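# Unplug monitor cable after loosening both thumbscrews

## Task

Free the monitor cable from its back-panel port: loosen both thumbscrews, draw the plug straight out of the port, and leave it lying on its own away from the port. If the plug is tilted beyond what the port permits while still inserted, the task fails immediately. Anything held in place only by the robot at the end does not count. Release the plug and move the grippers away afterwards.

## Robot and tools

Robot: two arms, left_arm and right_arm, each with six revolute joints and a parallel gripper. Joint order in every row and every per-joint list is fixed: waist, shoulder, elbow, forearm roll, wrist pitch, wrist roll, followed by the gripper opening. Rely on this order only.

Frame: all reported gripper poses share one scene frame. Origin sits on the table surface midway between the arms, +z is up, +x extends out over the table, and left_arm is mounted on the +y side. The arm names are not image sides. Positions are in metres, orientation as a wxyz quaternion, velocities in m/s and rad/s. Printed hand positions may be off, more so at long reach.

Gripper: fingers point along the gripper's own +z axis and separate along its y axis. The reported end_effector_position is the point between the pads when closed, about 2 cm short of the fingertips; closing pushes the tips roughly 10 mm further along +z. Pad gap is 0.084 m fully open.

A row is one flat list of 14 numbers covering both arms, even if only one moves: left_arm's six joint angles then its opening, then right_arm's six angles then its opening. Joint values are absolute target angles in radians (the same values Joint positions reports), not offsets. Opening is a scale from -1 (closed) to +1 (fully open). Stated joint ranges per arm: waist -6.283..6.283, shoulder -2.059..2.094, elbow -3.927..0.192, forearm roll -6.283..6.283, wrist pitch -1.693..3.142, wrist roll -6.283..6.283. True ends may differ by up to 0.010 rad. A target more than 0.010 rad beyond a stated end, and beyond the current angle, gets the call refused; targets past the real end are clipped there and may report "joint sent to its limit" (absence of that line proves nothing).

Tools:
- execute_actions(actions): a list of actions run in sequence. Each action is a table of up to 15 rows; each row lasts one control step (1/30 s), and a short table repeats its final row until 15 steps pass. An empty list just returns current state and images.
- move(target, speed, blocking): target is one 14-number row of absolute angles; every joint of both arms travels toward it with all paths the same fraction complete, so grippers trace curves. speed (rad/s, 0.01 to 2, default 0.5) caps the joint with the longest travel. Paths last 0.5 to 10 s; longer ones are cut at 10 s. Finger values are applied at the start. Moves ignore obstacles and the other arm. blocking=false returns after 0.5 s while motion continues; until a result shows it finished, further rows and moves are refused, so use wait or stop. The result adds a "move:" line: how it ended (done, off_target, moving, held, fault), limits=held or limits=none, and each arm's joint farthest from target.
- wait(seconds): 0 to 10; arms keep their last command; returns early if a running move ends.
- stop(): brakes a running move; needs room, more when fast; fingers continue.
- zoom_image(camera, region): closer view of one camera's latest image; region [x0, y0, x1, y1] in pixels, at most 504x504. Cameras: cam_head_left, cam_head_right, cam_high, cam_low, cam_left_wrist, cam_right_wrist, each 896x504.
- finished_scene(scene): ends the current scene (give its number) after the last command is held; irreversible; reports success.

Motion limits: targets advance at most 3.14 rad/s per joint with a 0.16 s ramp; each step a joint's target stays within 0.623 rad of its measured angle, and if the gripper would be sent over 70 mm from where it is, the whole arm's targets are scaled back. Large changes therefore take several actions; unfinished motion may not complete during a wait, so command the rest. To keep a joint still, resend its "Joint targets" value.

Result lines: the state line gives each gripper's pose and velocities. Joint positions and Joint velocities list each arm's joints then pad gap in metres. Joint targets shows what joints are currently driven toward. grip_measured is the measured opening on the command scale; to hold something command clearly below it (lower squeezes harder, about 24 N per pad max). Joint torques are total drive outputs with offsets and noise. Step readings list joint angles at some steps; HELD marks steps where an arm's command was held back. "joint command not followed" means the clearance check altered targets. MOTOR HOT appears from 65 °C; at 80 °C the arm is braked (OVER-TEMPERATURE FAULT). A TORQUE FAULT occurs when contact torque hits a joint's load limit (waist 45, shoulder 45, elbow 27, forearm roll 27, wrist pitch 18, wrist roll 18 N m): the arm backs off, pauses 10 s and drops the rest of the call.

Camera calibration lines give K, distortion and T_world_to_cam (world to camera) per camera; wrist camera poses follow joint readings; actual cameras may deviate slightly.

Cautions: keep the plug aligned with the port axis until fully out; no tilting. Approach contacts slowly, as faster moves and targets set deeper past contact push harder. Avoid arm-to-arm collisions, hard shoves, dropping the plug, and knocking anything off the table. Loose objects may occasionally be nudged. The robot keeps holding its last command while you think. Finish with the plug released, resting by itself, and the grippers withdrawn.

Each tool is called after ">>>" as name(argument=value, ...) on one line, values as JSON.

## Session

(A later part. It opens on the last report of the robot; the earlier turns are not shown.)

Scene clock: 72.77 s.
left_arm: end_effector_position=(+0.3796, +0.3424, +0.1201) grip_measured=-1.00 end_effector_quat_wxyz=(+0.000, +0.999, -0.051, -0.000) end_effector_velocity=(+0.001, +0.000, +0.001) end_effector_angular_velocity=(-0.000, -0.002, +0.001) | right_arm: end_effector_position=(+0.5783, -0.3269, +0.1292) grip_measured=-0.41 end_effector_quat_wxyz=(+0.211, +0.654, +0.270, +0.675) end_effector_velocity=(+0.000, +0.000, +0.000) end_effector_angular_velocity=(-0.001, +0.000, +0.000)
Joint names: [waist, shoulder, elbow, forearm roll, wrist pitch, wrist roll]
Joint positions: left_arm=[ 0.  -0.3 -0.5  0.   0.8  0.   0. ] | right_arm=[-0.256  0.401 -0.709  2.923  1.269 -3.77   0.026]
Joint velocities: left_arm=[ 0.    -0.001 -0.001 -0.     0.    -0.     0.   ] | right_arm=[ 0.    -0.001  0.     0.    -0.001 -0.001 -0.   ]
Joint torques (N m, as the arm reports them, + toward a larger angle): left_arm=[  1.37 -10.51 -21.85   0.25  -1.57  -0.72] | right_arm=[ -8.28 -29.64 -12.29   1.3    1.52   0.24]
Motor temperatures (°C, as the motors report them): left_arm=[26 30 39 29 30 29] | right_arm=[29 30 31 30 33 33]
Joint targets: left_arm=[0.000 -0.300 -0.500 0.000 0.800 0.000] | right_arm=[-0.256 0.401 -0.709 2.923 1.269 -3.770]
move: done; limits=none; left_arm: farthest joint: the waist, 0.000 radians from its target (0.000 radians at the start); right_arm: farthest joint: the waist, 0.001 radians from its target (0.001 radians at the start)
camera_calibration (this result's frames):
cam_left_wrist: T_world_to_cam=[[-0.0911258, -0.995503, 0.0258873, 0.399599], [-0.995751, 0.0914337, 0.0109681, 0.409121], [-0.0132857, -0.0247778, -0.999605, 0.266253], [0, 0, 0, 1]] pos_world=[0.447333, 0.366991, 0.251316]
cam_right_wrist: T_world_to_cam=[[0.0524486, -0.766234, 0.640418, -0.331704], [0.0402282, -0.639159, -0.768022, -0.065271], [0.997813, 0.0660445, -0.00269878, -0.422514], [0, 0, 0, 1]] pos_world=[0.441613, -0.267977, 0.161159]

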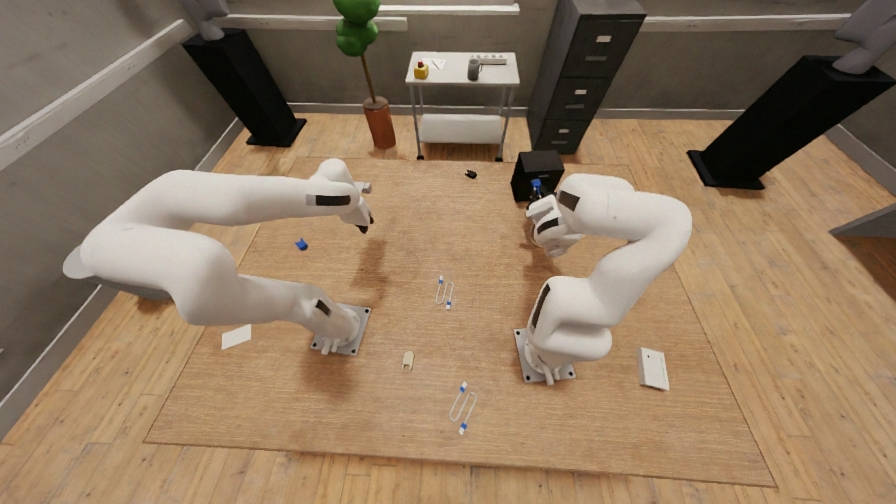

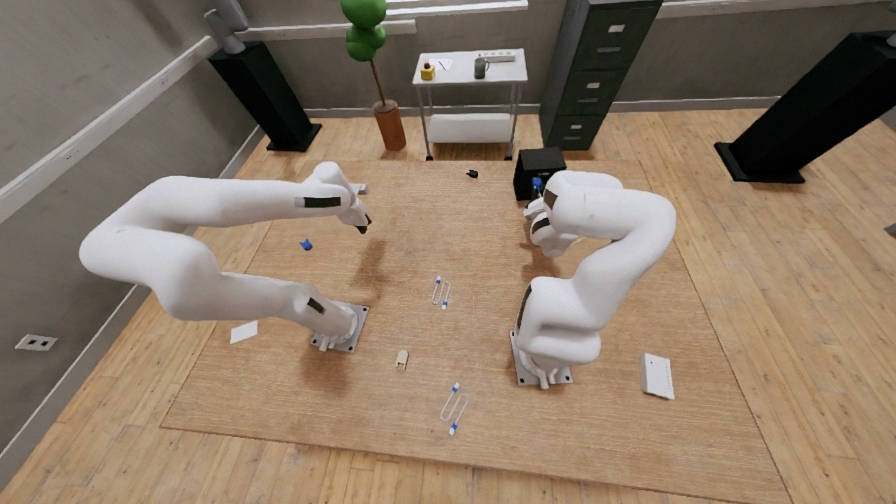

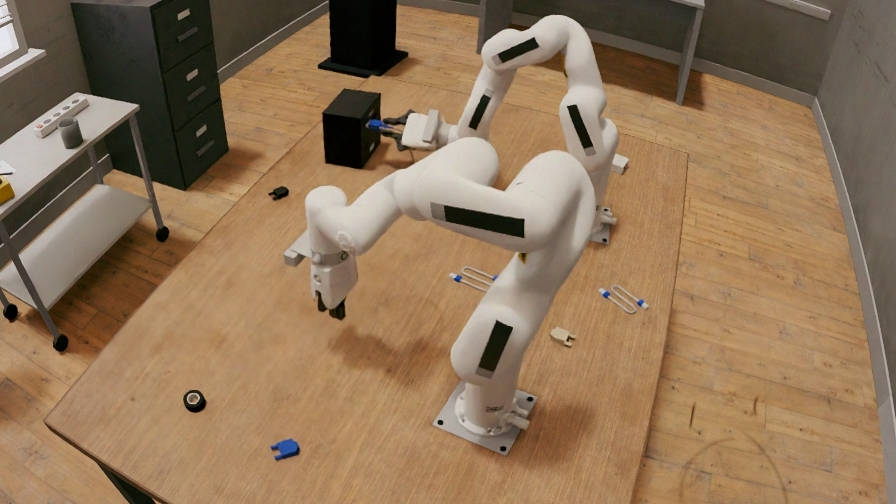

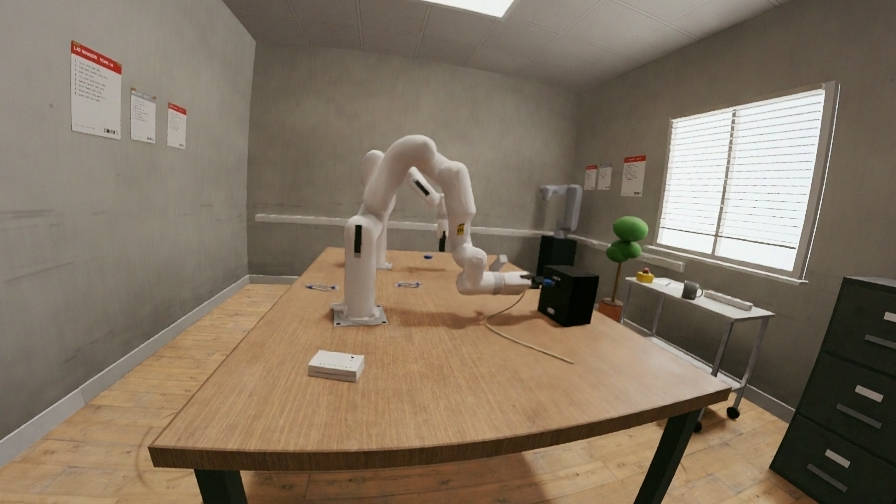

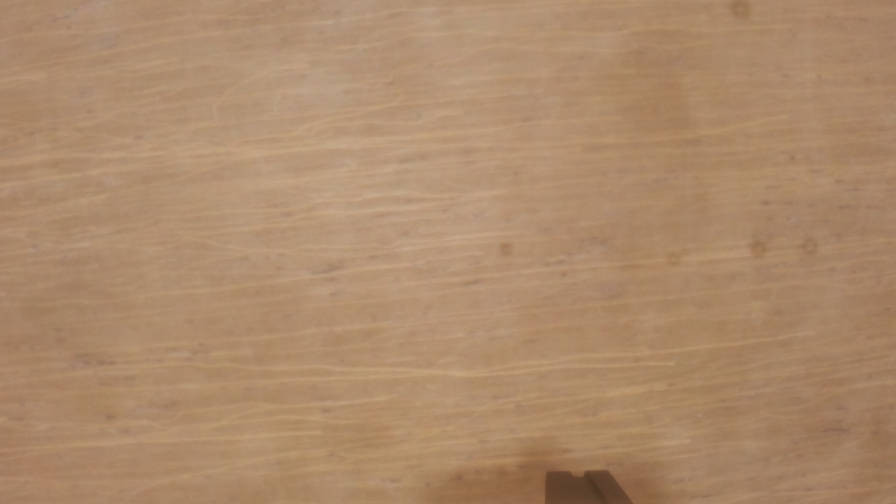

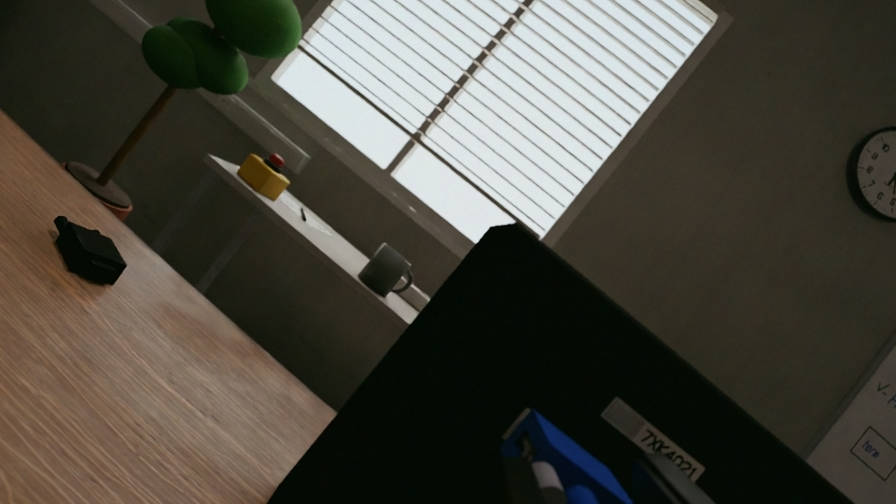

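>>> execute_actions(actions=[[[0,-0.3,-0.5,0,0.8,0,-1,-0.254,0.401,-0.709,2.9226,1.269,-3.77,0]],[[0,-0.3,-0.5,0,0.8,0,-1,-0.254,0.401,-0.709,2.9226,1.269,-3.083,0]],[[0,-0.3,-0.5,0,0.8,0,-1,-0.254,0.401,-0.709,2.9226,1.269,-3.083,-1]],[[0,-0.3,-0.5,0,0.8,0,-1,-0.254,0.401,-0.709,2.9226,1.269,-3.083,-1]],[[0,-0.3,-0.5,0,0.8,0,-1,-0.254,0.401,-0.709,2.9226,1.269,-3.083,-1]],[[0,-0.3,-0.5,0,0.8,0,-1,-0.254,0.401,-0.709,2.9226,1.269,-3.32,-1]],[[0,-0.3,-0.5,0,0.8,0,-1,-0.254,0.401,-0.709,2.9226,1.269,-3.55,-1]],[[0,-0.3,-0.5,0,0.8,0,-1,-0.254,0.401,-0.709,2.9226,1.269,-3.77,-1]],
[[0,-0.3,-0.5,0,0.8,0,-1,-0.254,0.401,-0.709,2.9226,1.269,-3.77,0]],[[0,-0.3,-0.5,0,0.8,0,-1,-0.254,0.401,-0.709,2.9226,1.269,-3.083,0]],[[0,-0.3,-0.5,0,0.8,0,-1,-0.254,0.401,-0.709,2.9226,1.269,-3.083,-1]],[[0,-0.3,-0.5,0,0.8,0,-1,-0.254,0.401,-0.709,2.9226,1.269,-3.083,-1]],[[0,-0.3,-0.5,0,0.8,0,-1,-0.254,0.401,-0.709,2.9226,1.269,-3.083,-1]],[[0,-0.3,-0.5,0,0.8,0,-1,-0.254,0.401,-0.709,2.9226,1.269,-3.32,-1]],[[0,-0.3,-0.5,0,0.8,0,-1,-0.254,0.401,-0.709,2.9226,1.269,-3.55,-1]],[[0,-0.3,-0.5,0,0.8,0,-1,-0.254,0.401,-0.709,2.9226,1.269,-3.77,-1]],
[[0,-0.3,-0.5,0,0.8,0,-1,-0.257,0.401,-0.709,2.9226,1.269,-3.77,0]],[[0,-0.3,-0.5,0,0.8,0,-1,-0.257,0.401,-0.709,2.9226,1.269,-3.083,0]],[[0,-0.3,-0.5,0,0.8,0,-1,-0.257,0.401,-0.709,2.9226,1.269,-3.083,-1]],[[0,-0.3,-0.5,0,0.8,0,-1,-0.257,0.401,-0.709,2.9226,1.269,-3.083,-1]],[[0,-0.3,-0.5,0,0.8,0,-1,-0.257,0.401,-0.709,2.9226,1.269,-3.083,-1]],[[0,-0.3,-0.5,0,0.8,0,-1,-0.257,0.401,-0.709,2.9226,1.269,-3.32,-1]],[[0,-0.3,-0.5,0,0.8,0,-1,-0.257,0.401,-0.709,2.9226,1.269,-3.55,-1]],[[0,-0.3,-0.5,0,0.8,0,-1,-0.257,0.401,-0.709,2.9226,1.269,-3.77,-1]],
[[0,-0.3,-0.5,0,0.8,0,-1,-0.2555,0.401,-0.709,2.9226,1.269,-3.77,0]],[[0,-0.3,-0.5,0,0.8,0,-1,-0.2555,0.401,-0.709,2.9226,1.269,-3.083,0]],[[0,-0.3,-0.5,0,0.8,0,-1,-0.2555,0.401,-0.709,2.9226,1.269,-3.083,-1]],[[0,-0.3,-0.5,0,0.8,0,-1,-0.2555,0.401,-0.709,2.9226,1.269,-3.32,-1]],[[0,-0.3,-0.5,0,0.8,0,-1,-0.2555,0.401,-0.709,2.9226,1.269,-3.55,-1]],[[0,-0.3,-0.5,0,0.8,0,-1,-0.2555,0.401,-0.709,2.9226,1.269,-3.77,-1]],
[[0,-0.3,-0.5,0,0.8,0,-1,-0.2555,0.401,-0.709,2.9226,1.269,-3.77,0]],[[0,-0.3,-0.5,0,0.8,0,-1,-0.2555,0.401,-0.709,2.9226,1.269,-3.083,0]],[[0,-0.3,-0.5,0,0.8,0,-1,-0.2555,0.401,-0.709,2.9226,1.269,-3.083,-1]],[[0,-0.3,-0.5,0,0.8,0,-1,-0.2555,0.401,-0.709,2.9226,1.269,-3.32,-1]],[[0,-0.3,-0.5,0,0.8,0,-1,-0.2555,0.401,-0.709,2.9226,1.269,-3.55,-1]],[[0,-0.3,-0.5,0,0.8,0,-1,-0.2555,0.401,-0.709,2.9226,1.269,-3.77,-1]],
[[0,-0.3,-0.5,0,0.8,0,-1,-0.2555,0.401,-0.709,2.9226,1.269,-3.77,0]],[[0,-0.3,-0.5,0,0.8,0,-1,-0.2555,0.401,-0.709,2.9226,1.269,-3.083,0]],[[0,-0.3,-0.5,0,0.8,0,-1,-0.2555,0.401,-0.709,2.9226,1.269,-3.083,-1]],[[0,-0.3,-0.5,0,0.8,0,-1,-0.2555,0.401,-0.709,2.9226,1.269,-3.32,-1]],[[0,-0.3,-0.5,0,0.8,0,-1,-0.2555,0.401,-0.709,2.9226,1.269,-3.55,-1]],[[0,-0.3,-0.5,0,0.8,0,-1,-0.2555,0.401,-0.709,2.9226,1.269,-3.77,-1]],
[[0,-0.3,-0.5,0,0.8,0,-1,-0.2555,0.401,-0.709,2.9226,1.269,-3.77,0]],[[0,-0.3,-0.5,0,0.8,0,-1,-0.2555,0.401,-0.709,2.9226,1.269,-3.083,0]],[[0,-0.3,-0.5,0,0.8,0,-1,-0.2555,0.401,-0.709,2.9226,1.269,-3.083,-1]],[[0,-0.3,-0.5,0,0.8,0,-1,-0.2555,0.401,-0.709,2.9226,1.269,-3.32,-1]],[[0,-0.3,-0.5,0,0.8,0,-1,-0.2555,0.401,-0.709,2.9226,1.269,-3.55,-1]],[[0,-0.3,-0.5,0,0.8,0,-1,-0.2555,0.401,-0.709,2.9226,1.269,-3.77,-1]]])

>>> move(target=[0,-0.3,-0.5,0,0.8,0,-1,-0.2555,0.401,-0.709,2.9226,1.269,-3.77,0.5])

>>> move(target=[0,-0.3,-0.5,0,0.8,0,-1,-0.308,0.352,-0.616,2.839,1.318,-3.072,0.5], speed=0.8)

>>> zoom_image(camera="cam_right_wrist", region=[470,384,670,504])

Scene clock: 154.20 s.
left_arm: end_effector_position=(+0.3796, +0.3424, +0.1201) grip_measured=-1.00 end_effector_quat_wxyz=(+0.000, +0.999, -0.051, -0.000) end_effector_velocity=(-0.000, -0.000, +0.000) end_effector_angular_velocity=(+0.000, -0.000, -0.000) | right_arm: end_effector_position=(+0.5783, -0.3264, +0.1289) grip_measured=-0.42 end_effector_quat_wxyz=(+0.209, +0.654, +0.270, +0.675) end_effector_velocity=(-0.000, -0.000, +0.000) end_effector_angular_velocity=(-0.029, -0.003, -0.001)
Joint names: [waist, shoulder, elbow, forearm roll, wrist pitch, wrist roll]
Joint positions: left_arm=[-0.  -0.3 -0.5 -0.   0.8  0.   0. ] | right_arm=[-0.255  0.401 -0.709  2.923  1.269 -3.767  0.025]
Joint velocities: left_arm=[-0.    -0.001  0.001  0.    -0.    -0.     0.   ] | right_arm=[ 0.    -0.001  0.001  0.001  0.    -0.029 -0.001]
Joint torques (N m, as the arm reports them, + toward a larger angle): left_arm=[  0.53 -11.39 -22.23   0.27  -1.52  -0.27] | right_arm=[ -7.74 -23.7  -13.     1.26   0.4    0.63]
Motor temperatures (°C, as the motors report them): left_arm=[26 30 39 29 30 29] | right_arm=[29 30 31 30 33 33]
Joint targets: left_arm=[0.000 -0.300 -0.500 0.000 0.800 0.000] | right_arm=[-0.256 0.401 -0.709 2.923 1.269 -3.770]
Step readings (joint positions; steps 1 to 15: 1st action; 16 to 30: 2nd action; 31 to 45: 3rd action; 46 to 60: 4th action; 61 to 75: 5th action; 76 to 90: 6th action; 91 to 105: 7th action; 106 to 120: 8th action; 121 to 135: 9th action; 136 to 150: 10th action; 151 to 165: 11th action; 166 to 180: 12th action; 181 to 195: 13th action):
0: left_arm=[-0.000 -0.300 -0.500 -0.000 0.800 0.000] | right_arm=[-0.256 0.401 -0.709 2.923 1.269 -3.770]
1: left_arm=[-0.000 -0.300 -0.500 -0.000 0.800 -0.000] | right_arm=[-0.256 0.401 -0.709 2.923 1.269 -3.770]
2: left_arm=[0.000 -0.300 -0.500 0.000 0.800 -0.000] | right_arm=[-0.255 0.401 -0.709 2.923 1.269 -3.770]
4: left_arm=[0.000 -0.300 -0.500 0.000 0.800 0.000] | right_arm=[-0.255 0.401 -0.709 2.923 1.269 -3.770]
8: left_arm=[-0.000 -0.300 -0.500 0.000 0.800 0.000] | right_arm=[-0.254 0.401 -0.709 2.923 1.269 -3.770]
15: left_arm=[0.000 -0.300 -0.500 -0.000 0.800 -0.000] | right_arm=[-0.254 0.401 -0.709 2.923 1.269 -3.770]
16: left_arm=[-0.000 -0.300 -0.500 0.000 0.800 -0.000] | right_arm=[-0.254 0.401 -0.709 2.923 1.269 -3.769]
17: left_arm=[-0.000 -0.300 -0.500 -0.000 0.800 -0.000] | right_arm=[-0.254 0.401 -0.709 2.923 1.269 -3.763]
19: left_arm=[0.000 -0.300 -0.500 -0.000 0.800 -0.000] | right_arm=[-0.254 0.401 -0.709 2.923 1.269 -3.712]
23: left_arm=[0.000 -0.300 -0.500 -0.000 0.800 0.000] | right_arm=[-0.254 0.401 -0.709 2.923 1.269 -3.430]
30: left_arm=[-0.000 -0.300 -0.500 0.000 0.800 0.000] | right_arm=[-0.254 0.401 -0.709 2.923 1.269 -3.111]
31: left_arm=[0.000 -0.300 -0.500 -0.000 0.800 0.000] | right_arm=[-0.254 0.401 -0.709 2.923 1.269 -3.103]
32: left_arm=[0.000 -0.300 -0.500 -0.000 0.800 0.000] | right_arm=[-0.254 0.401 -0.709 2.923 1.269 -3.097]
34: left_arm=[-0.000 -0.300 -0.500 -0.000 0.800 -0.000] | right_arm=[-0.255 0.401 -0.709 2.923 1.269 -3.090]
38: left_arm=[-0.000 -0.300 -0.500 -0.000 0.800 0.000] | right_arm=[-0.255 0.401 -0.709 2.923 1.269 -3.085]
45: left_arm=[0.000 -0.300 -0.500 -0.000 0.800 -0.000] | right_arm=[-0.255 0.401 -0.709 2.923 1.269 -3.083]
46: left_arm=[0.000 -0.300 -0.500 0.000 0.800 0.000] | right_arm=[-0.255 0.401 -0.709 2.923 1.269 -3.083]
47: left_arm=[-0.000 -0.300 -0.500 -0.000 0.800 -0.000] | right_arm=[-0.255 0.401 -0.709 2.923 1.269 -3.083]
49: left_arm=[0.000 -0.300 -0.500 -0.000 0.800 -0.000] | right_arm=[-0.254 0.401 -0.709 2.923 1.269 -3.083]
53: left_arm=[-0.000 -0.300 -0.500 -0.000 0.800 -0.000] | right_arm=[-0.254 0.401 -0.709 2.923 1.269 -3.083]
60: left_arm=[0.000 -0.300 -0.500 -0.000 0.800 0.000] | right_arm=[-0.254 0.401 -0.709 2.923 1.269 -3.083]
61: left_arm=[-0.000 -0.300 -0.500 -0.000 0.800 -0.000] | right_arm=[-0.254 0.401 -0.709 2.923 1.269 -3.083]
62: left_arm=[0.000 -0.300 -0.500 -0.000 0.800 0.000] | right_arm=[-0.254 0.401 -0.709 2.923 1.269 -3.083]
64: left_arm=[0.000 -0.300 -0.500 0.000 0.800 -0.000] | right_arm=[-0.254 0.401 -0.709 2.923 1.269 -3.083]
68: left_arm=[-0.000 -0.300 -0.500 0.000 0.800 -0.000] | right_arm=[-0.254 0.401 -0.709 2.923 1.269 -3.083]
75: left_arm=[-0.000 -0.300 -0.500 -0.000 0.800 -0.000] | right_arm=[-0.254 0.401 -0.709 2.923 1.269 -3.083]
76: left_arm=[0.000 -0.300 -0.500 -0.000 0.800 -0.000] | right_arm=[-0.254 0.401 -0.709 2.923 1.269 -3.084]
77: left_arm=[-0.000 -0.300 -0.500 0.000 0.800 0.000] | right_arm=[-0.254 0.401 -0.709 2.923 1.269 -3.090]
79: left_arm=[-0.000 -0.300 -0.500 0.000 0.800 -0.000] | right_arm=[-0.254 0.401 -0.709 2.923 1.269 -3.140]
83: left_arm=[0.000 -0.300 -0.500 0.000 0.800 0.000] | right_arm=[-0.254 0.402 -0.709 2.923 1.267 -3.275]
90: left_arm=[-0.000 -0.300 -0.500 -0.000 0.800 0.000] | right_arm=[-0.254 0.402 -0.709 2.923 1.268 -3.317]
91: left_arm=[-0.000 -0.300 -0.500 0.000 0.800 0.000] | right_arm=[-0.254 0.402 -0.709 2.923 1.268 -3.318]
92: left_arm=[-0.000 -0.300 -0.500 0.000 0.800 0.000] | right_arm=[-0.254 0.402 -0.709 2.923 1.268 -3.326]
94: left_arm=[-0.000 -0.300 -0.500 -0.000 0.800 0.000] | right_arm=[-0.254 0.401 -0.709 2.923 1.269 -3.377]
98: left_arm=[-0.000 -0.300 -0.500 -0.000 0.800 0.000] | right_arm=[-0.255 0.401 -0.708 2.923 1.269 -3.507]
105: left_arm=[-0.000 -0.300 -0.500 -0.000 0.800 -0.000] | right_arm=[-0.255 0.401 -0.708 2.923 1.269 -3.547]
106: left_arm=[0.000 -0.300 -0.500 -0.000 0.800 -0.000] | right_arm=[-0.255 0.401 -0.708 2.923 1.269 -3.549]
107: left_arm=[-0.000 -0.300 -0.500 -0.000 0.800 -0.000] | right_arm=[-0.255 0.401 -0.708 2.923 1.269 -3.556]
109: left_arm=[-0.000 -0.300 -0.500 0.000 0.800 -0.000] | right_arm=[-0.254 0.401 -0.709 2.923 1.269 -3.607]
113: left_arm=[0.000 -0.300 -0.500 0.000 0.800 0.000] | right_arm=[-0.254 0.401 -0.709 2.923 1.269 -3.731]
120: left_arm=[-0.000 -0.300 -0.500 -0.000 0.800 0.000] | right_arm=[-0.254 0.401 -0.709 2.923 1.269 -3.767]
121: left_arm=[-0.000 -0.300 -0.500 -0.000 0.800 -0.000] | right_arm=[-0.254 0.401 -0.709 2.923 1.269 -3.768]
122: left_arm=[-0.000 -0.300 -0.500 0.000 0.800 -0.000] | right_arm=[-0.252 0.401 -0.709 2.921 1.269 -3.769]
124: left_arm=[0.000 -0.300 -0.500 0.000 0.800 -0.000] | right_arm=[-0.249 0.401 -0.710 2.919 1.270 -3.769]
128: left_arm=[-0.000 -0.300 -0.500 -0.000 0.800 0.000] | right_arm=[-0.251 0.401 -0.709 2.921 1.269 -3.770]
135: left_arm=[0.000 -0.300 -0.500 -0.000 0.800 0.000] | right_arm=[-0.253 0.401 -0.709 2.922 1.269 -3.770]
136: left_arm=[0.000 -0.300 -0.500 0.000 0.800 -0.000] | right_arm=[-0.253 0.401 -0.709 2.922 1.269 -3.769]
137: left_arm=[-0.000 -0.300 -0.500 -0.000 0.800 0.000] | right_arm=[-0.254 0.401 -0.709 2.922 1.269 -3.763]
139: left_arm=[0.000 -0.300 -0.500 -0.000 0.800 -0.000] | right_arm=[-0.254 0.401 -0.709 2.922 1.269 -3.712]
143: left_arm=[-0.000 -0.300 -0.500 -0.000 0.800 -0.000] | right_arm=[-0.254 0.401 -0.709 2.923 1.269 -3.430]
150: left_arm=[-0.000 -0.300 -0.500 -0.000 0.800 0.000] | right_arm=[-0.254 0.401 -0.709 2.923 1.269 -3.111]
151: left_arm=[0.000 -0.300 -0.500 0.000 0.800 -0.000] | right_arm=[-0.254 0.401 -0.709 2.923 1.269 -3.103]
152: left_arm=[-0.000 -0.300 -0.500 -0.000 0.800 0.000] | right_arm=[-0.254 0.401 -0.709 2.923 1.269 -3.097]
154: left_arm=[0.000 -0.300 -0.500 0.000 0.800 0.000] | right_arm=[-0.255 0.401 -0.709 2.923 1.269 -3.090]
158: left_arm=[0.000 -0.300 -0.500 -0.000 0.800 -0.000] | right_arm=[-0.255 0.401 -0.709 2.923 1.269 -3.085]
165: left_arm=[0.000 -0.300 -0.500 -0.000 0.800 -0.000] | right_arm=[-0.255 0.401 -0.709 2.923 1.269 -3.083]
166: left_arm=[-0.000 -0.300 -0.500 0.000 0.800 -0.000] | right_arm=[-0.255 0.401 -0.709 2.923 1.269 -3.083]
167: left_arm=[0.000 -0.300 -0.500 0.000 0.800 -0.000] | right_arm=[-0.255 0.401 -0.709 2.923 1.269 -3.083]
169: left_arm=[-0.000 -0.300 -0.500 -0.000 0.800 0.000] | right_arm=[-0.254 0.401 -0.709 2.923 1.269 -3.083]
173: left_arm=[-0.000 -0.300 -0.500 0.000 0.800 -0.000] | right_arm=[-0.254 0.401 -0.709 2.923 1.269 -3.083]
180: left_arm=[-0.000 -0.300 -0.500 -0.000 0.800 -0.000] | right_arm=[-0.254 0.401 -0.709 2.923 1.269 -3.083]
181: left_arm=[-0.000 -0.300 -0.500 0.000 0.800 -0.000] | right_arm=[-0.254 0.401 -0.709 2.923 1.269 -3.083]
182: left_arm=[-0.000 -0.300 -0.500 0.000 0.800 0.000] | right_arm=[-0.254 0.401 -0.709 2.923 1.269 -3.083]
184: left_arm=[-0.000 -0.300 -0.500 0.000 0.800 0.000] | right_arm=[-0.254 0.401 -0.709 2.923 1.269 -3.083]
Lines left out of this list: 177.
camera_calibration (this result's frames):
cam_left_wrist: T_world_to_cam=[[-0.0911258, -0.995503, 0.0258874, 0.399599], [-0.995751, 0.0914337, 0.010968, 0.409121], [-0.0132856, -0.0247779, -0.999605, 0.266253], [0, 0, 0, 1]] pos_world=[0.447333, 0.366991, 0.251316]
cam_right_wrist: T_world_to_cam=[[0.0537738, -0.767747, 0.638492, -0.332173], [0.0403129, -0.637227, -0.769621, -0.0643463], [0.997739, 0.0671249, -0.00331604, -0.422011], [0, 0, 0, 1]] pos_world=[0.441513, -0.2677, 0.161168]

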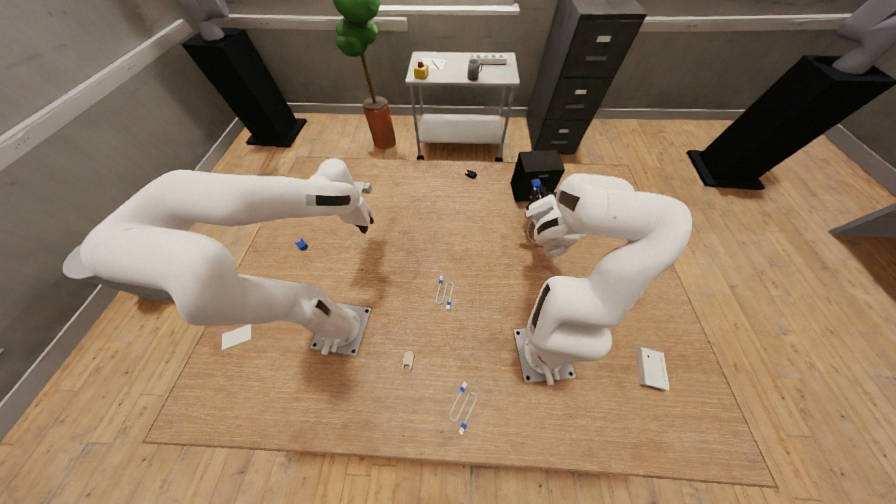

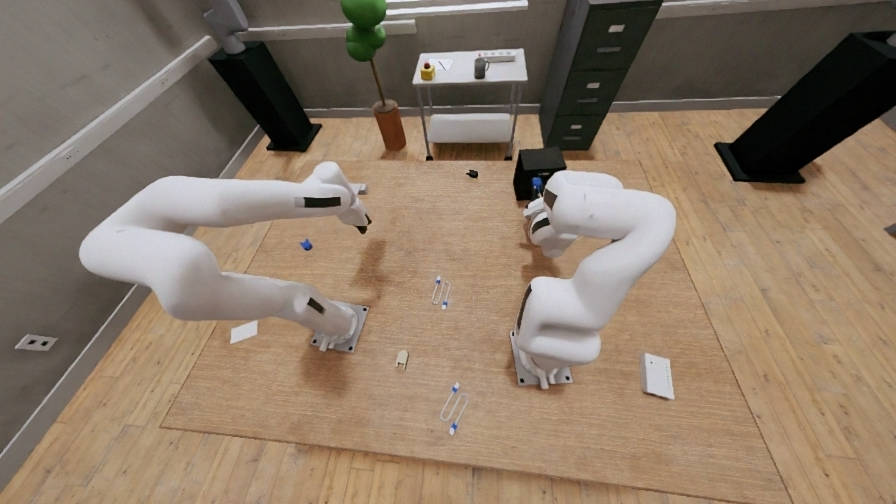

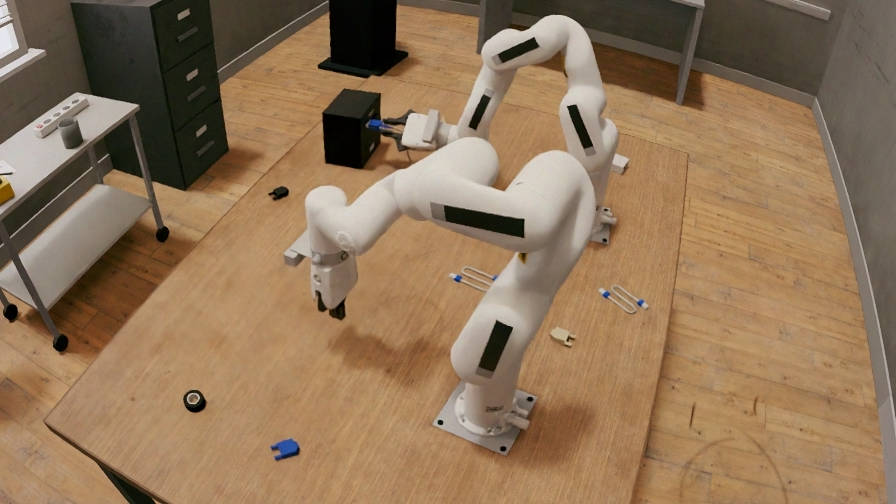

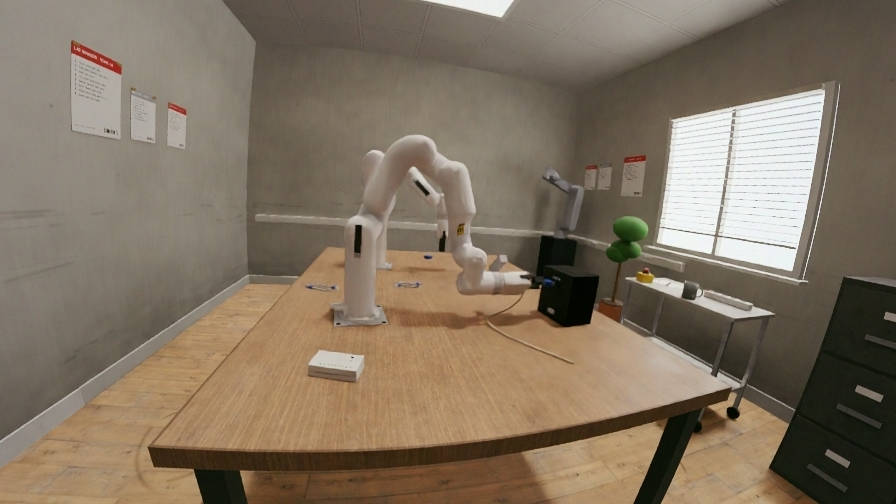

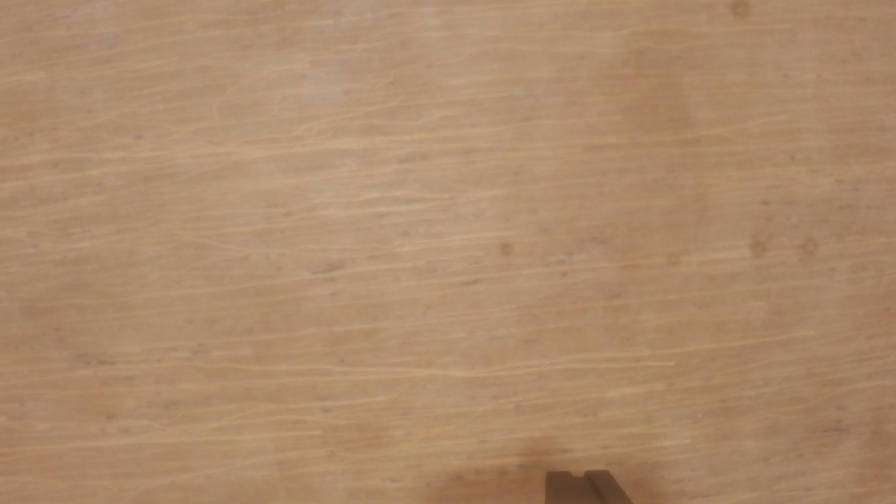

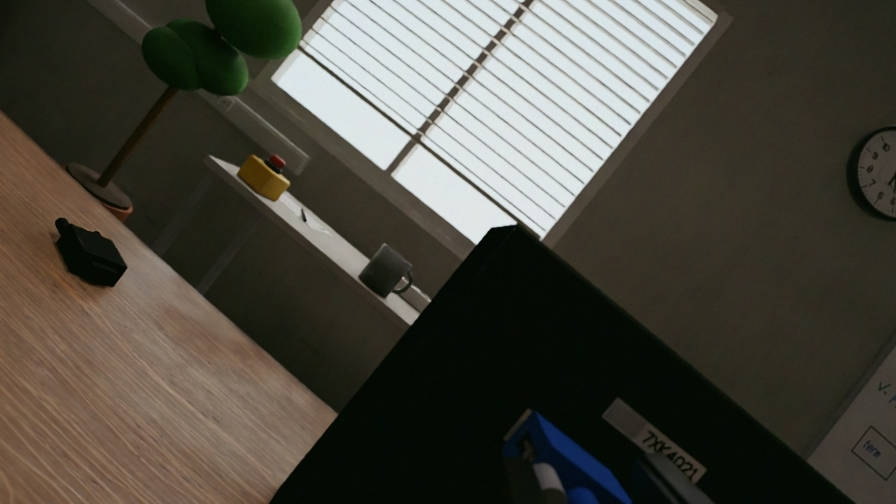

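Scene clock: 154.90 s.
left_arm: end_effector_position=(+0.3796, +0.3424, +0.1201) grip_measured=-1.00 end_effector_quat_wxyz=(+0.000, +0.999, -0.051, -0.000) end_effector_velocity=(+0.000, +0.000, +0.000) end_effector_angular_velocity=(-0.000, -0.001, +0.002) | right_arm: end_effector_position=(+0.5782, -0.3265, +0.1288) grip_measured=+0.49 end_effector_quat_wxyz=(+0.210, +0.654, +0.270, +0.675) end_effector_velocity=(+0.001, +0.001, +0.002) end_effector_angular_velocity=(+0.000, -0.004, +0.001)
Joint names: [waist, shoulder, elbow, forearm roll, wrist pitch, wrist roll]
Joint positions: left_arm=[-0.  -0.3 -0.5 -0.   0.8 -0.   0. ] | right_arm=[-0.256  0.401 -0.709  2.923  1.269 -3.77   0.065]
Joint velocities: left_arm=[ 0.001 -0.    -0.    -0.    -0.    -0.001  0.   ] | right_arm=[ 0.001 -0.001 -0.001 -0.     0.001  0.    -0.   ]
Joint torques (N m, as the arm reports them, + toward a larger angle): left_arm=[ -0.28 -11.22 -22.31   0.4   -1.46  -0.58] | right_arm=[ -2.06 -29.91 -12.95   0.07   1.88   0.4 ]
Motor temperatures (°C, as the motors report them): left_arm=[26 30 39 29 30 29] | right_arm=[29 30 31 30 33 33]
Joint targets: left_arm=[0.000 -0.300 -0.500 0.000 0.800 0.000] | right_arm=[-0.256 0.401 -0.709 2.923 1.269 -3.770]
move: done; limits=none; left_arm: farthest joint: the waist, 0.000 radians from its target (0.000 radians at the start); right_arm: farthest joint: the waist, 0.000 radians from its target (0.000 radians at the start)
camera_calibration (this result's frames):
cam_left_wrist: T_world_to_cam=[[-0.0911257, -0.995503, 0.0258874, 0.399599], [-0.995751, 0.0914336, 0.0109681, 0.409121], [-0.0132857, -0.0247779, -0.999605, 0.266253], [0, 0, 0, 1]] pos_world=[0.447333, 0.366991, 0.251316]
cam_right_wrist: T_world_to_cam=[[0.0535813, -0.766053, 0.64054, -0.331787], [0.0400934, -0.639294, -0.767917, -0.0652886], [0.997758, 0.0668275, -0.00354052, -0.421972], [0, 0, 0, 1]] pos_world=[0.441421, -0.267706, 0.160893]

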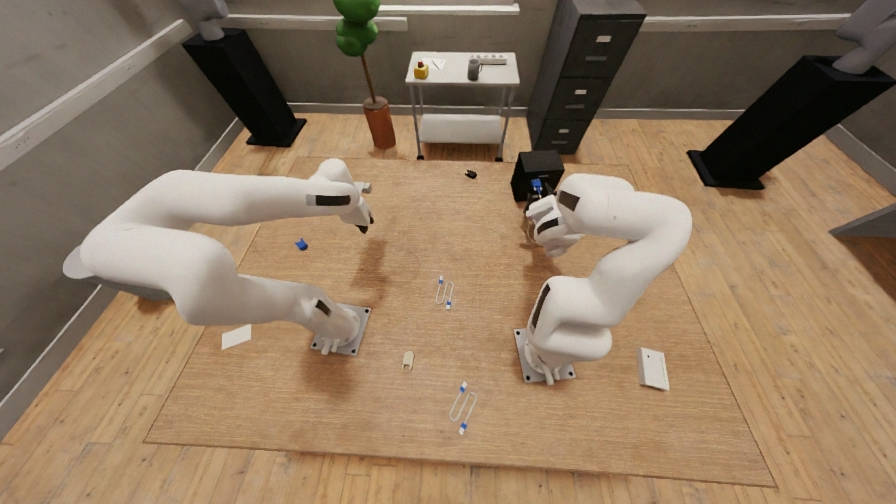

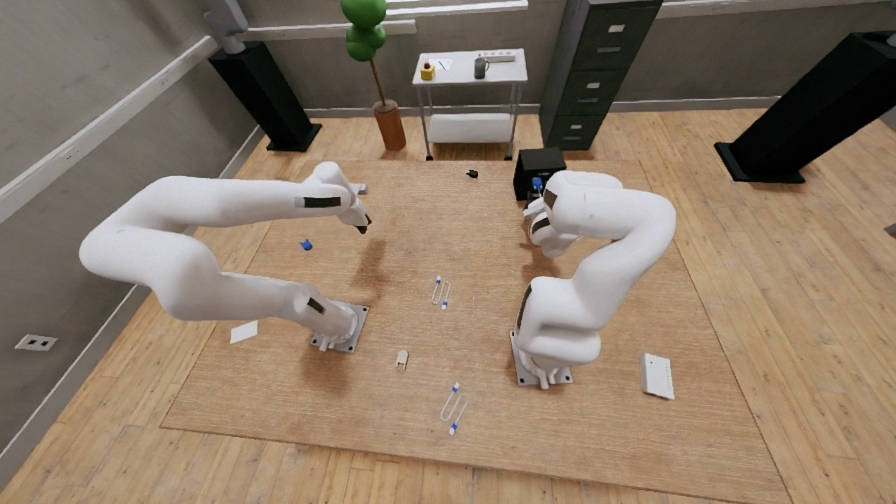

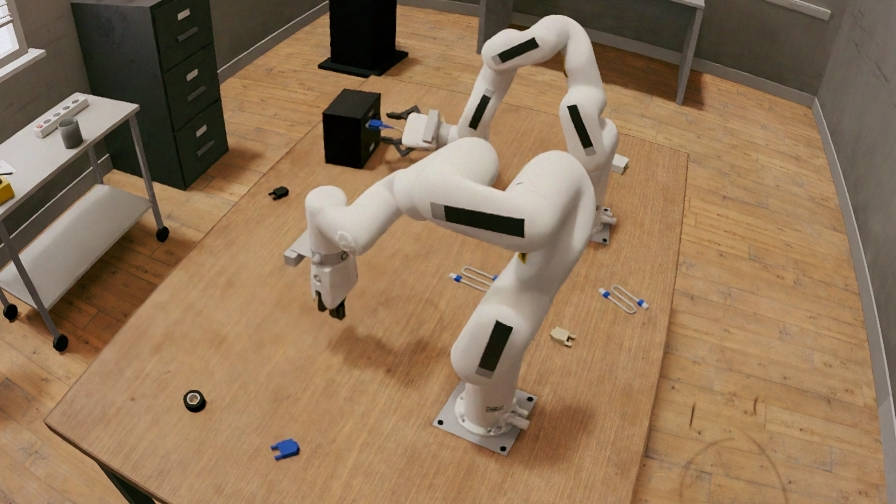

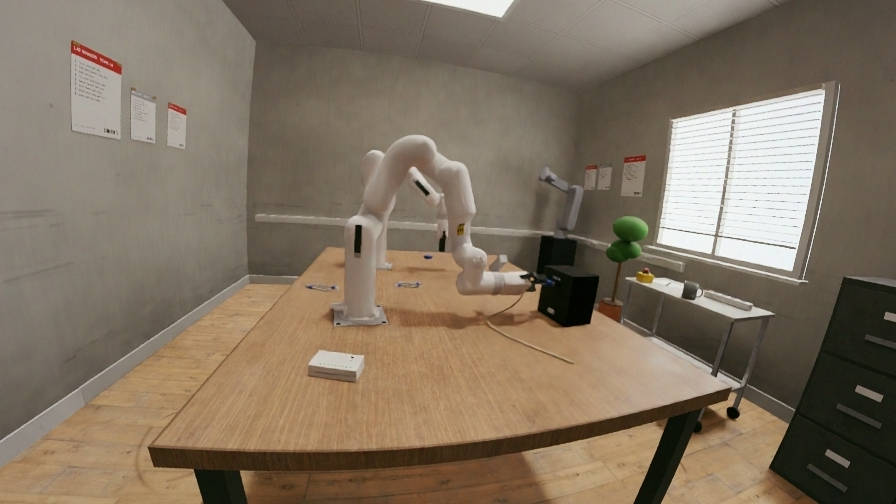

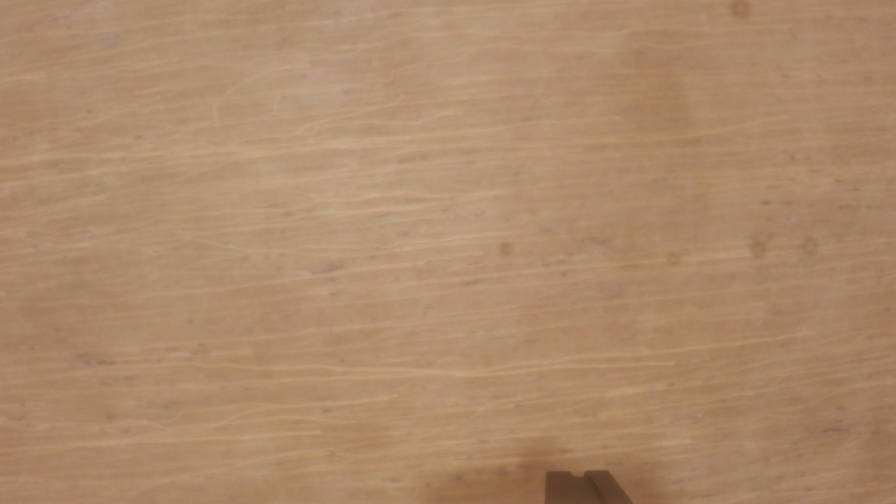

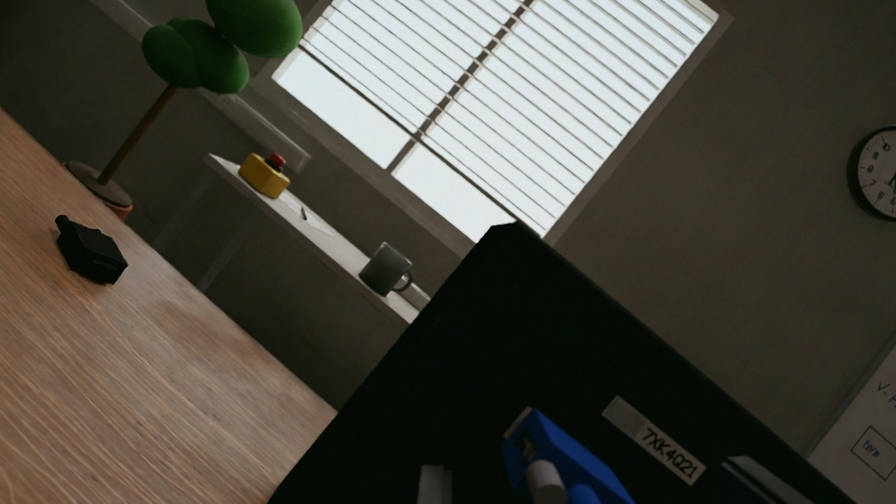

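Scene clock: 156.43 s.
left_arm: end_effector_position=(+0.3796, +0.3424, +0.1201) grip_measured=-1.00 end_effector_quat_wxyz=(+0.000, +0.999, -0.051, -0.000) end_effector_velocity=(+0.001, +0.000, +0.001) end_effector_angular_velocity=(+0.000, -0.003, -0.001) | right_arm: end_effector_position=(+0.5501, -0.3327, +0.1294) grip_measured=+0.49 end_effector_quat_wxyz=(-0.040, +0.706, +0.046, +0.706) end_effector_velocity=(-0.000, -0.000, -0.001) end_effector_angular_velocity=(+0.002, +0.002, -0.000)
Joint names: [waist, shoulder, elbow, forearm roll, wrist pitch, wrist roll]
Joint positions: left_arm=[ 0.  -0.3 -0.5 -0.   0.8  0.   0. ] | right_arm=[-0.308  0.352 -0.616  2.839  1.318 -3.072  0.065]
Joint velocities: left_arm=[ 0.001 -0.001 -0.001  0.001 -0.001  0.001  0.   ] | right_arm=[-0.    -0.     0.001 -0.    -0.001  0.002  0.   ]
Joint torques (N m, as the arm reports them, + toward a larger angle): left_arm=[  0.35 -11.04 -22.08   0.7   -1.38  -0.61] | right_arm=[ -1.92 -26.86 -11.02   0.01   1.65   0.49]
Motor temperatures (°C, as the motors report them): left_arm=[26 30 39 29 30 29] | right_arm=[29 30 31 30 33 33]
Joint targets: left_arm=[0.000 -0.300 -0.500 0.000 0.800 0.000] | right_arm=[-0.308 0.352 -0.616 2.839 1.318 -3.072]
move: done; limits=none; left_arm: farthest joint: the waist, 0.000 radians from its target (0.000 radians at the start); right_arm: farthest joint: the waist, 0.000 radians from its target (0.052 radians at the start)
camera_calibration (this result's frames):
cam_left_wrist: T_world_to_cam=[[-0.0911256, -0.995503, 0.0258874, 0.399599], [-0.995751, 0.0914336, 0.0109683, 0.409121], [-0.013286, -0.0247779, -0.999605, 0.266253], [0, 0, 0, 1]] pos_world=[0.447333, 0.366991, 0.251316]
cam_right_wrist: T_world_to_cam=[[0.104726, -0.994455, 0.00959273, -0.3579], [-0.0153326, -0.0112592, -0.999819, 0.201736], [0.994383, 0.10456, -0.0164267, -0.377504], [0, 0, 0, 1]] pos_world=[0.415958, -0.314172, 0.198931]

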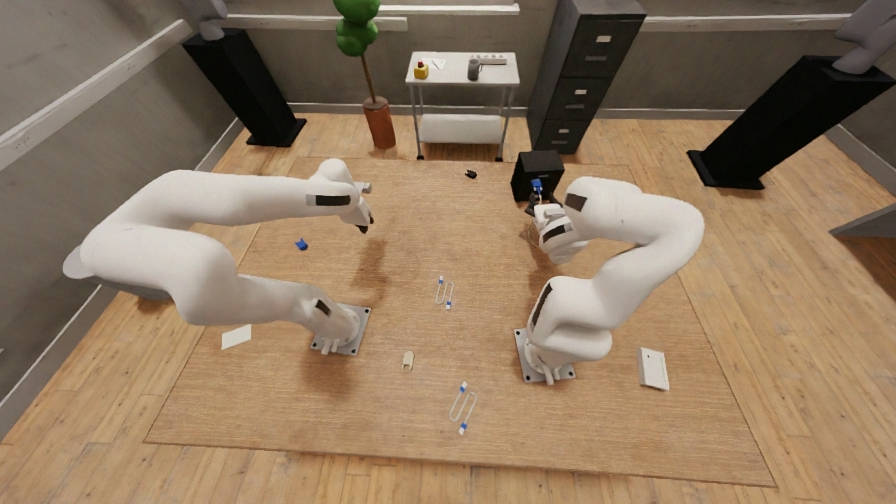

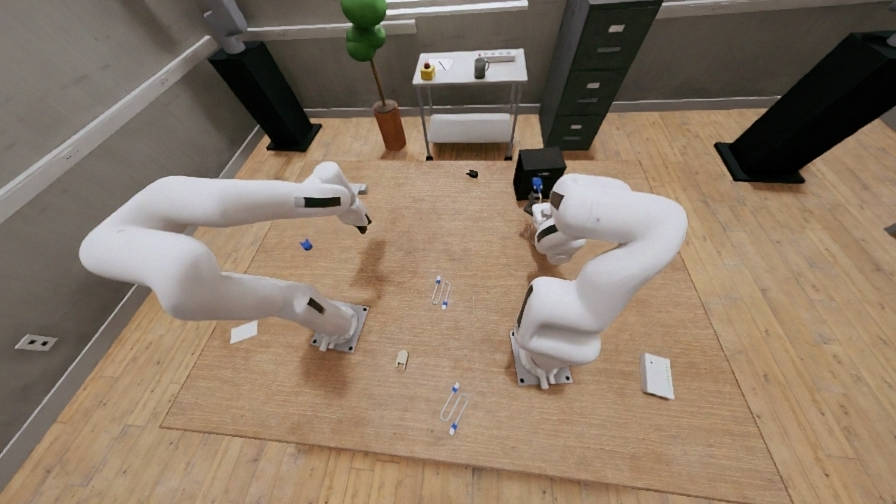

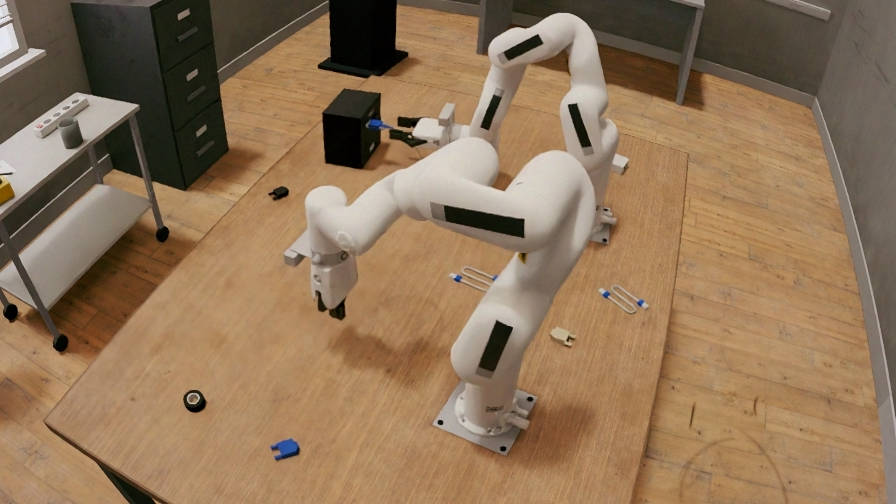

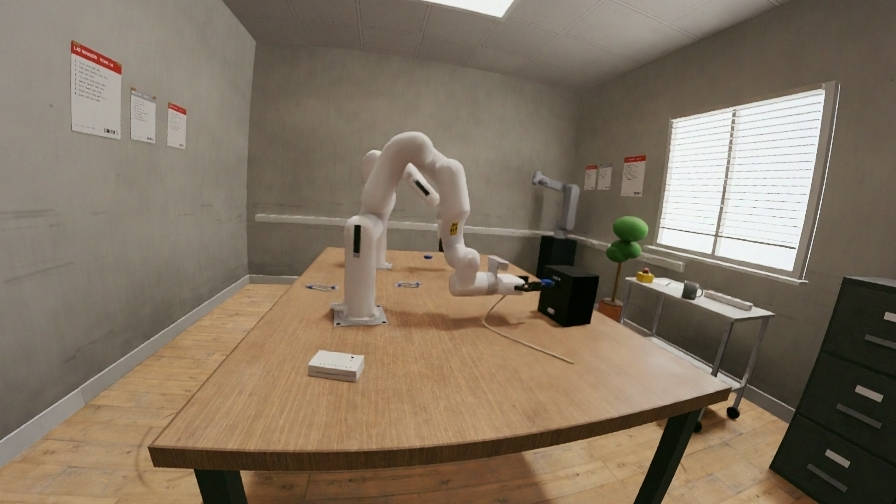

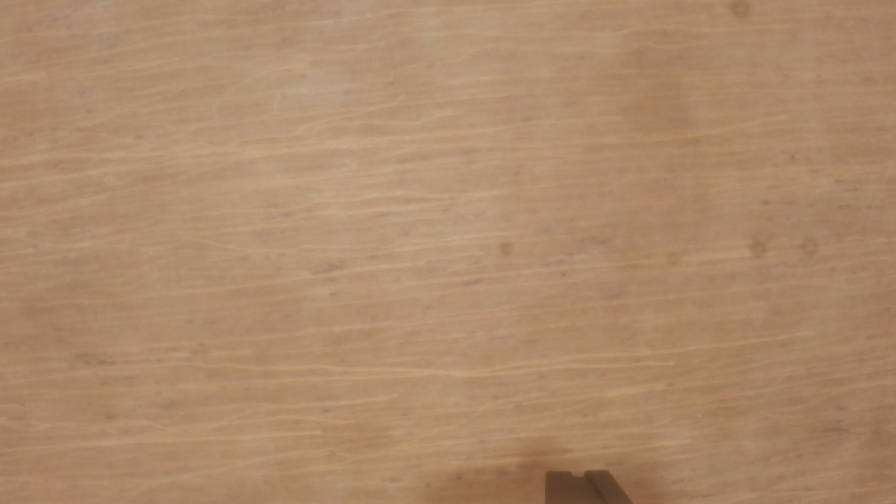

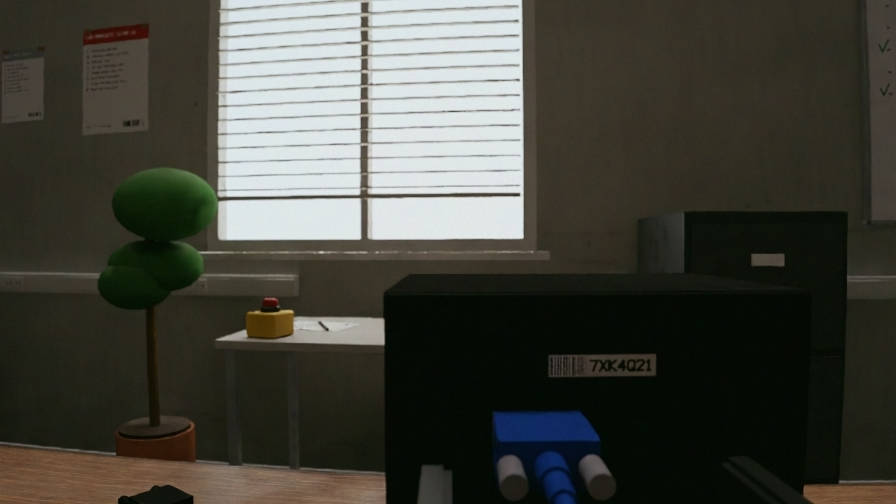

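Region (470, 384, 670, 504) of cam_right_wrist's 896x504 image, scaled by 2.520, with more detail than that image has; it fills the top 302 rows of this view, and the rest is white.

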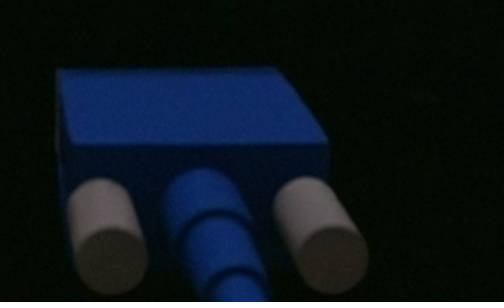

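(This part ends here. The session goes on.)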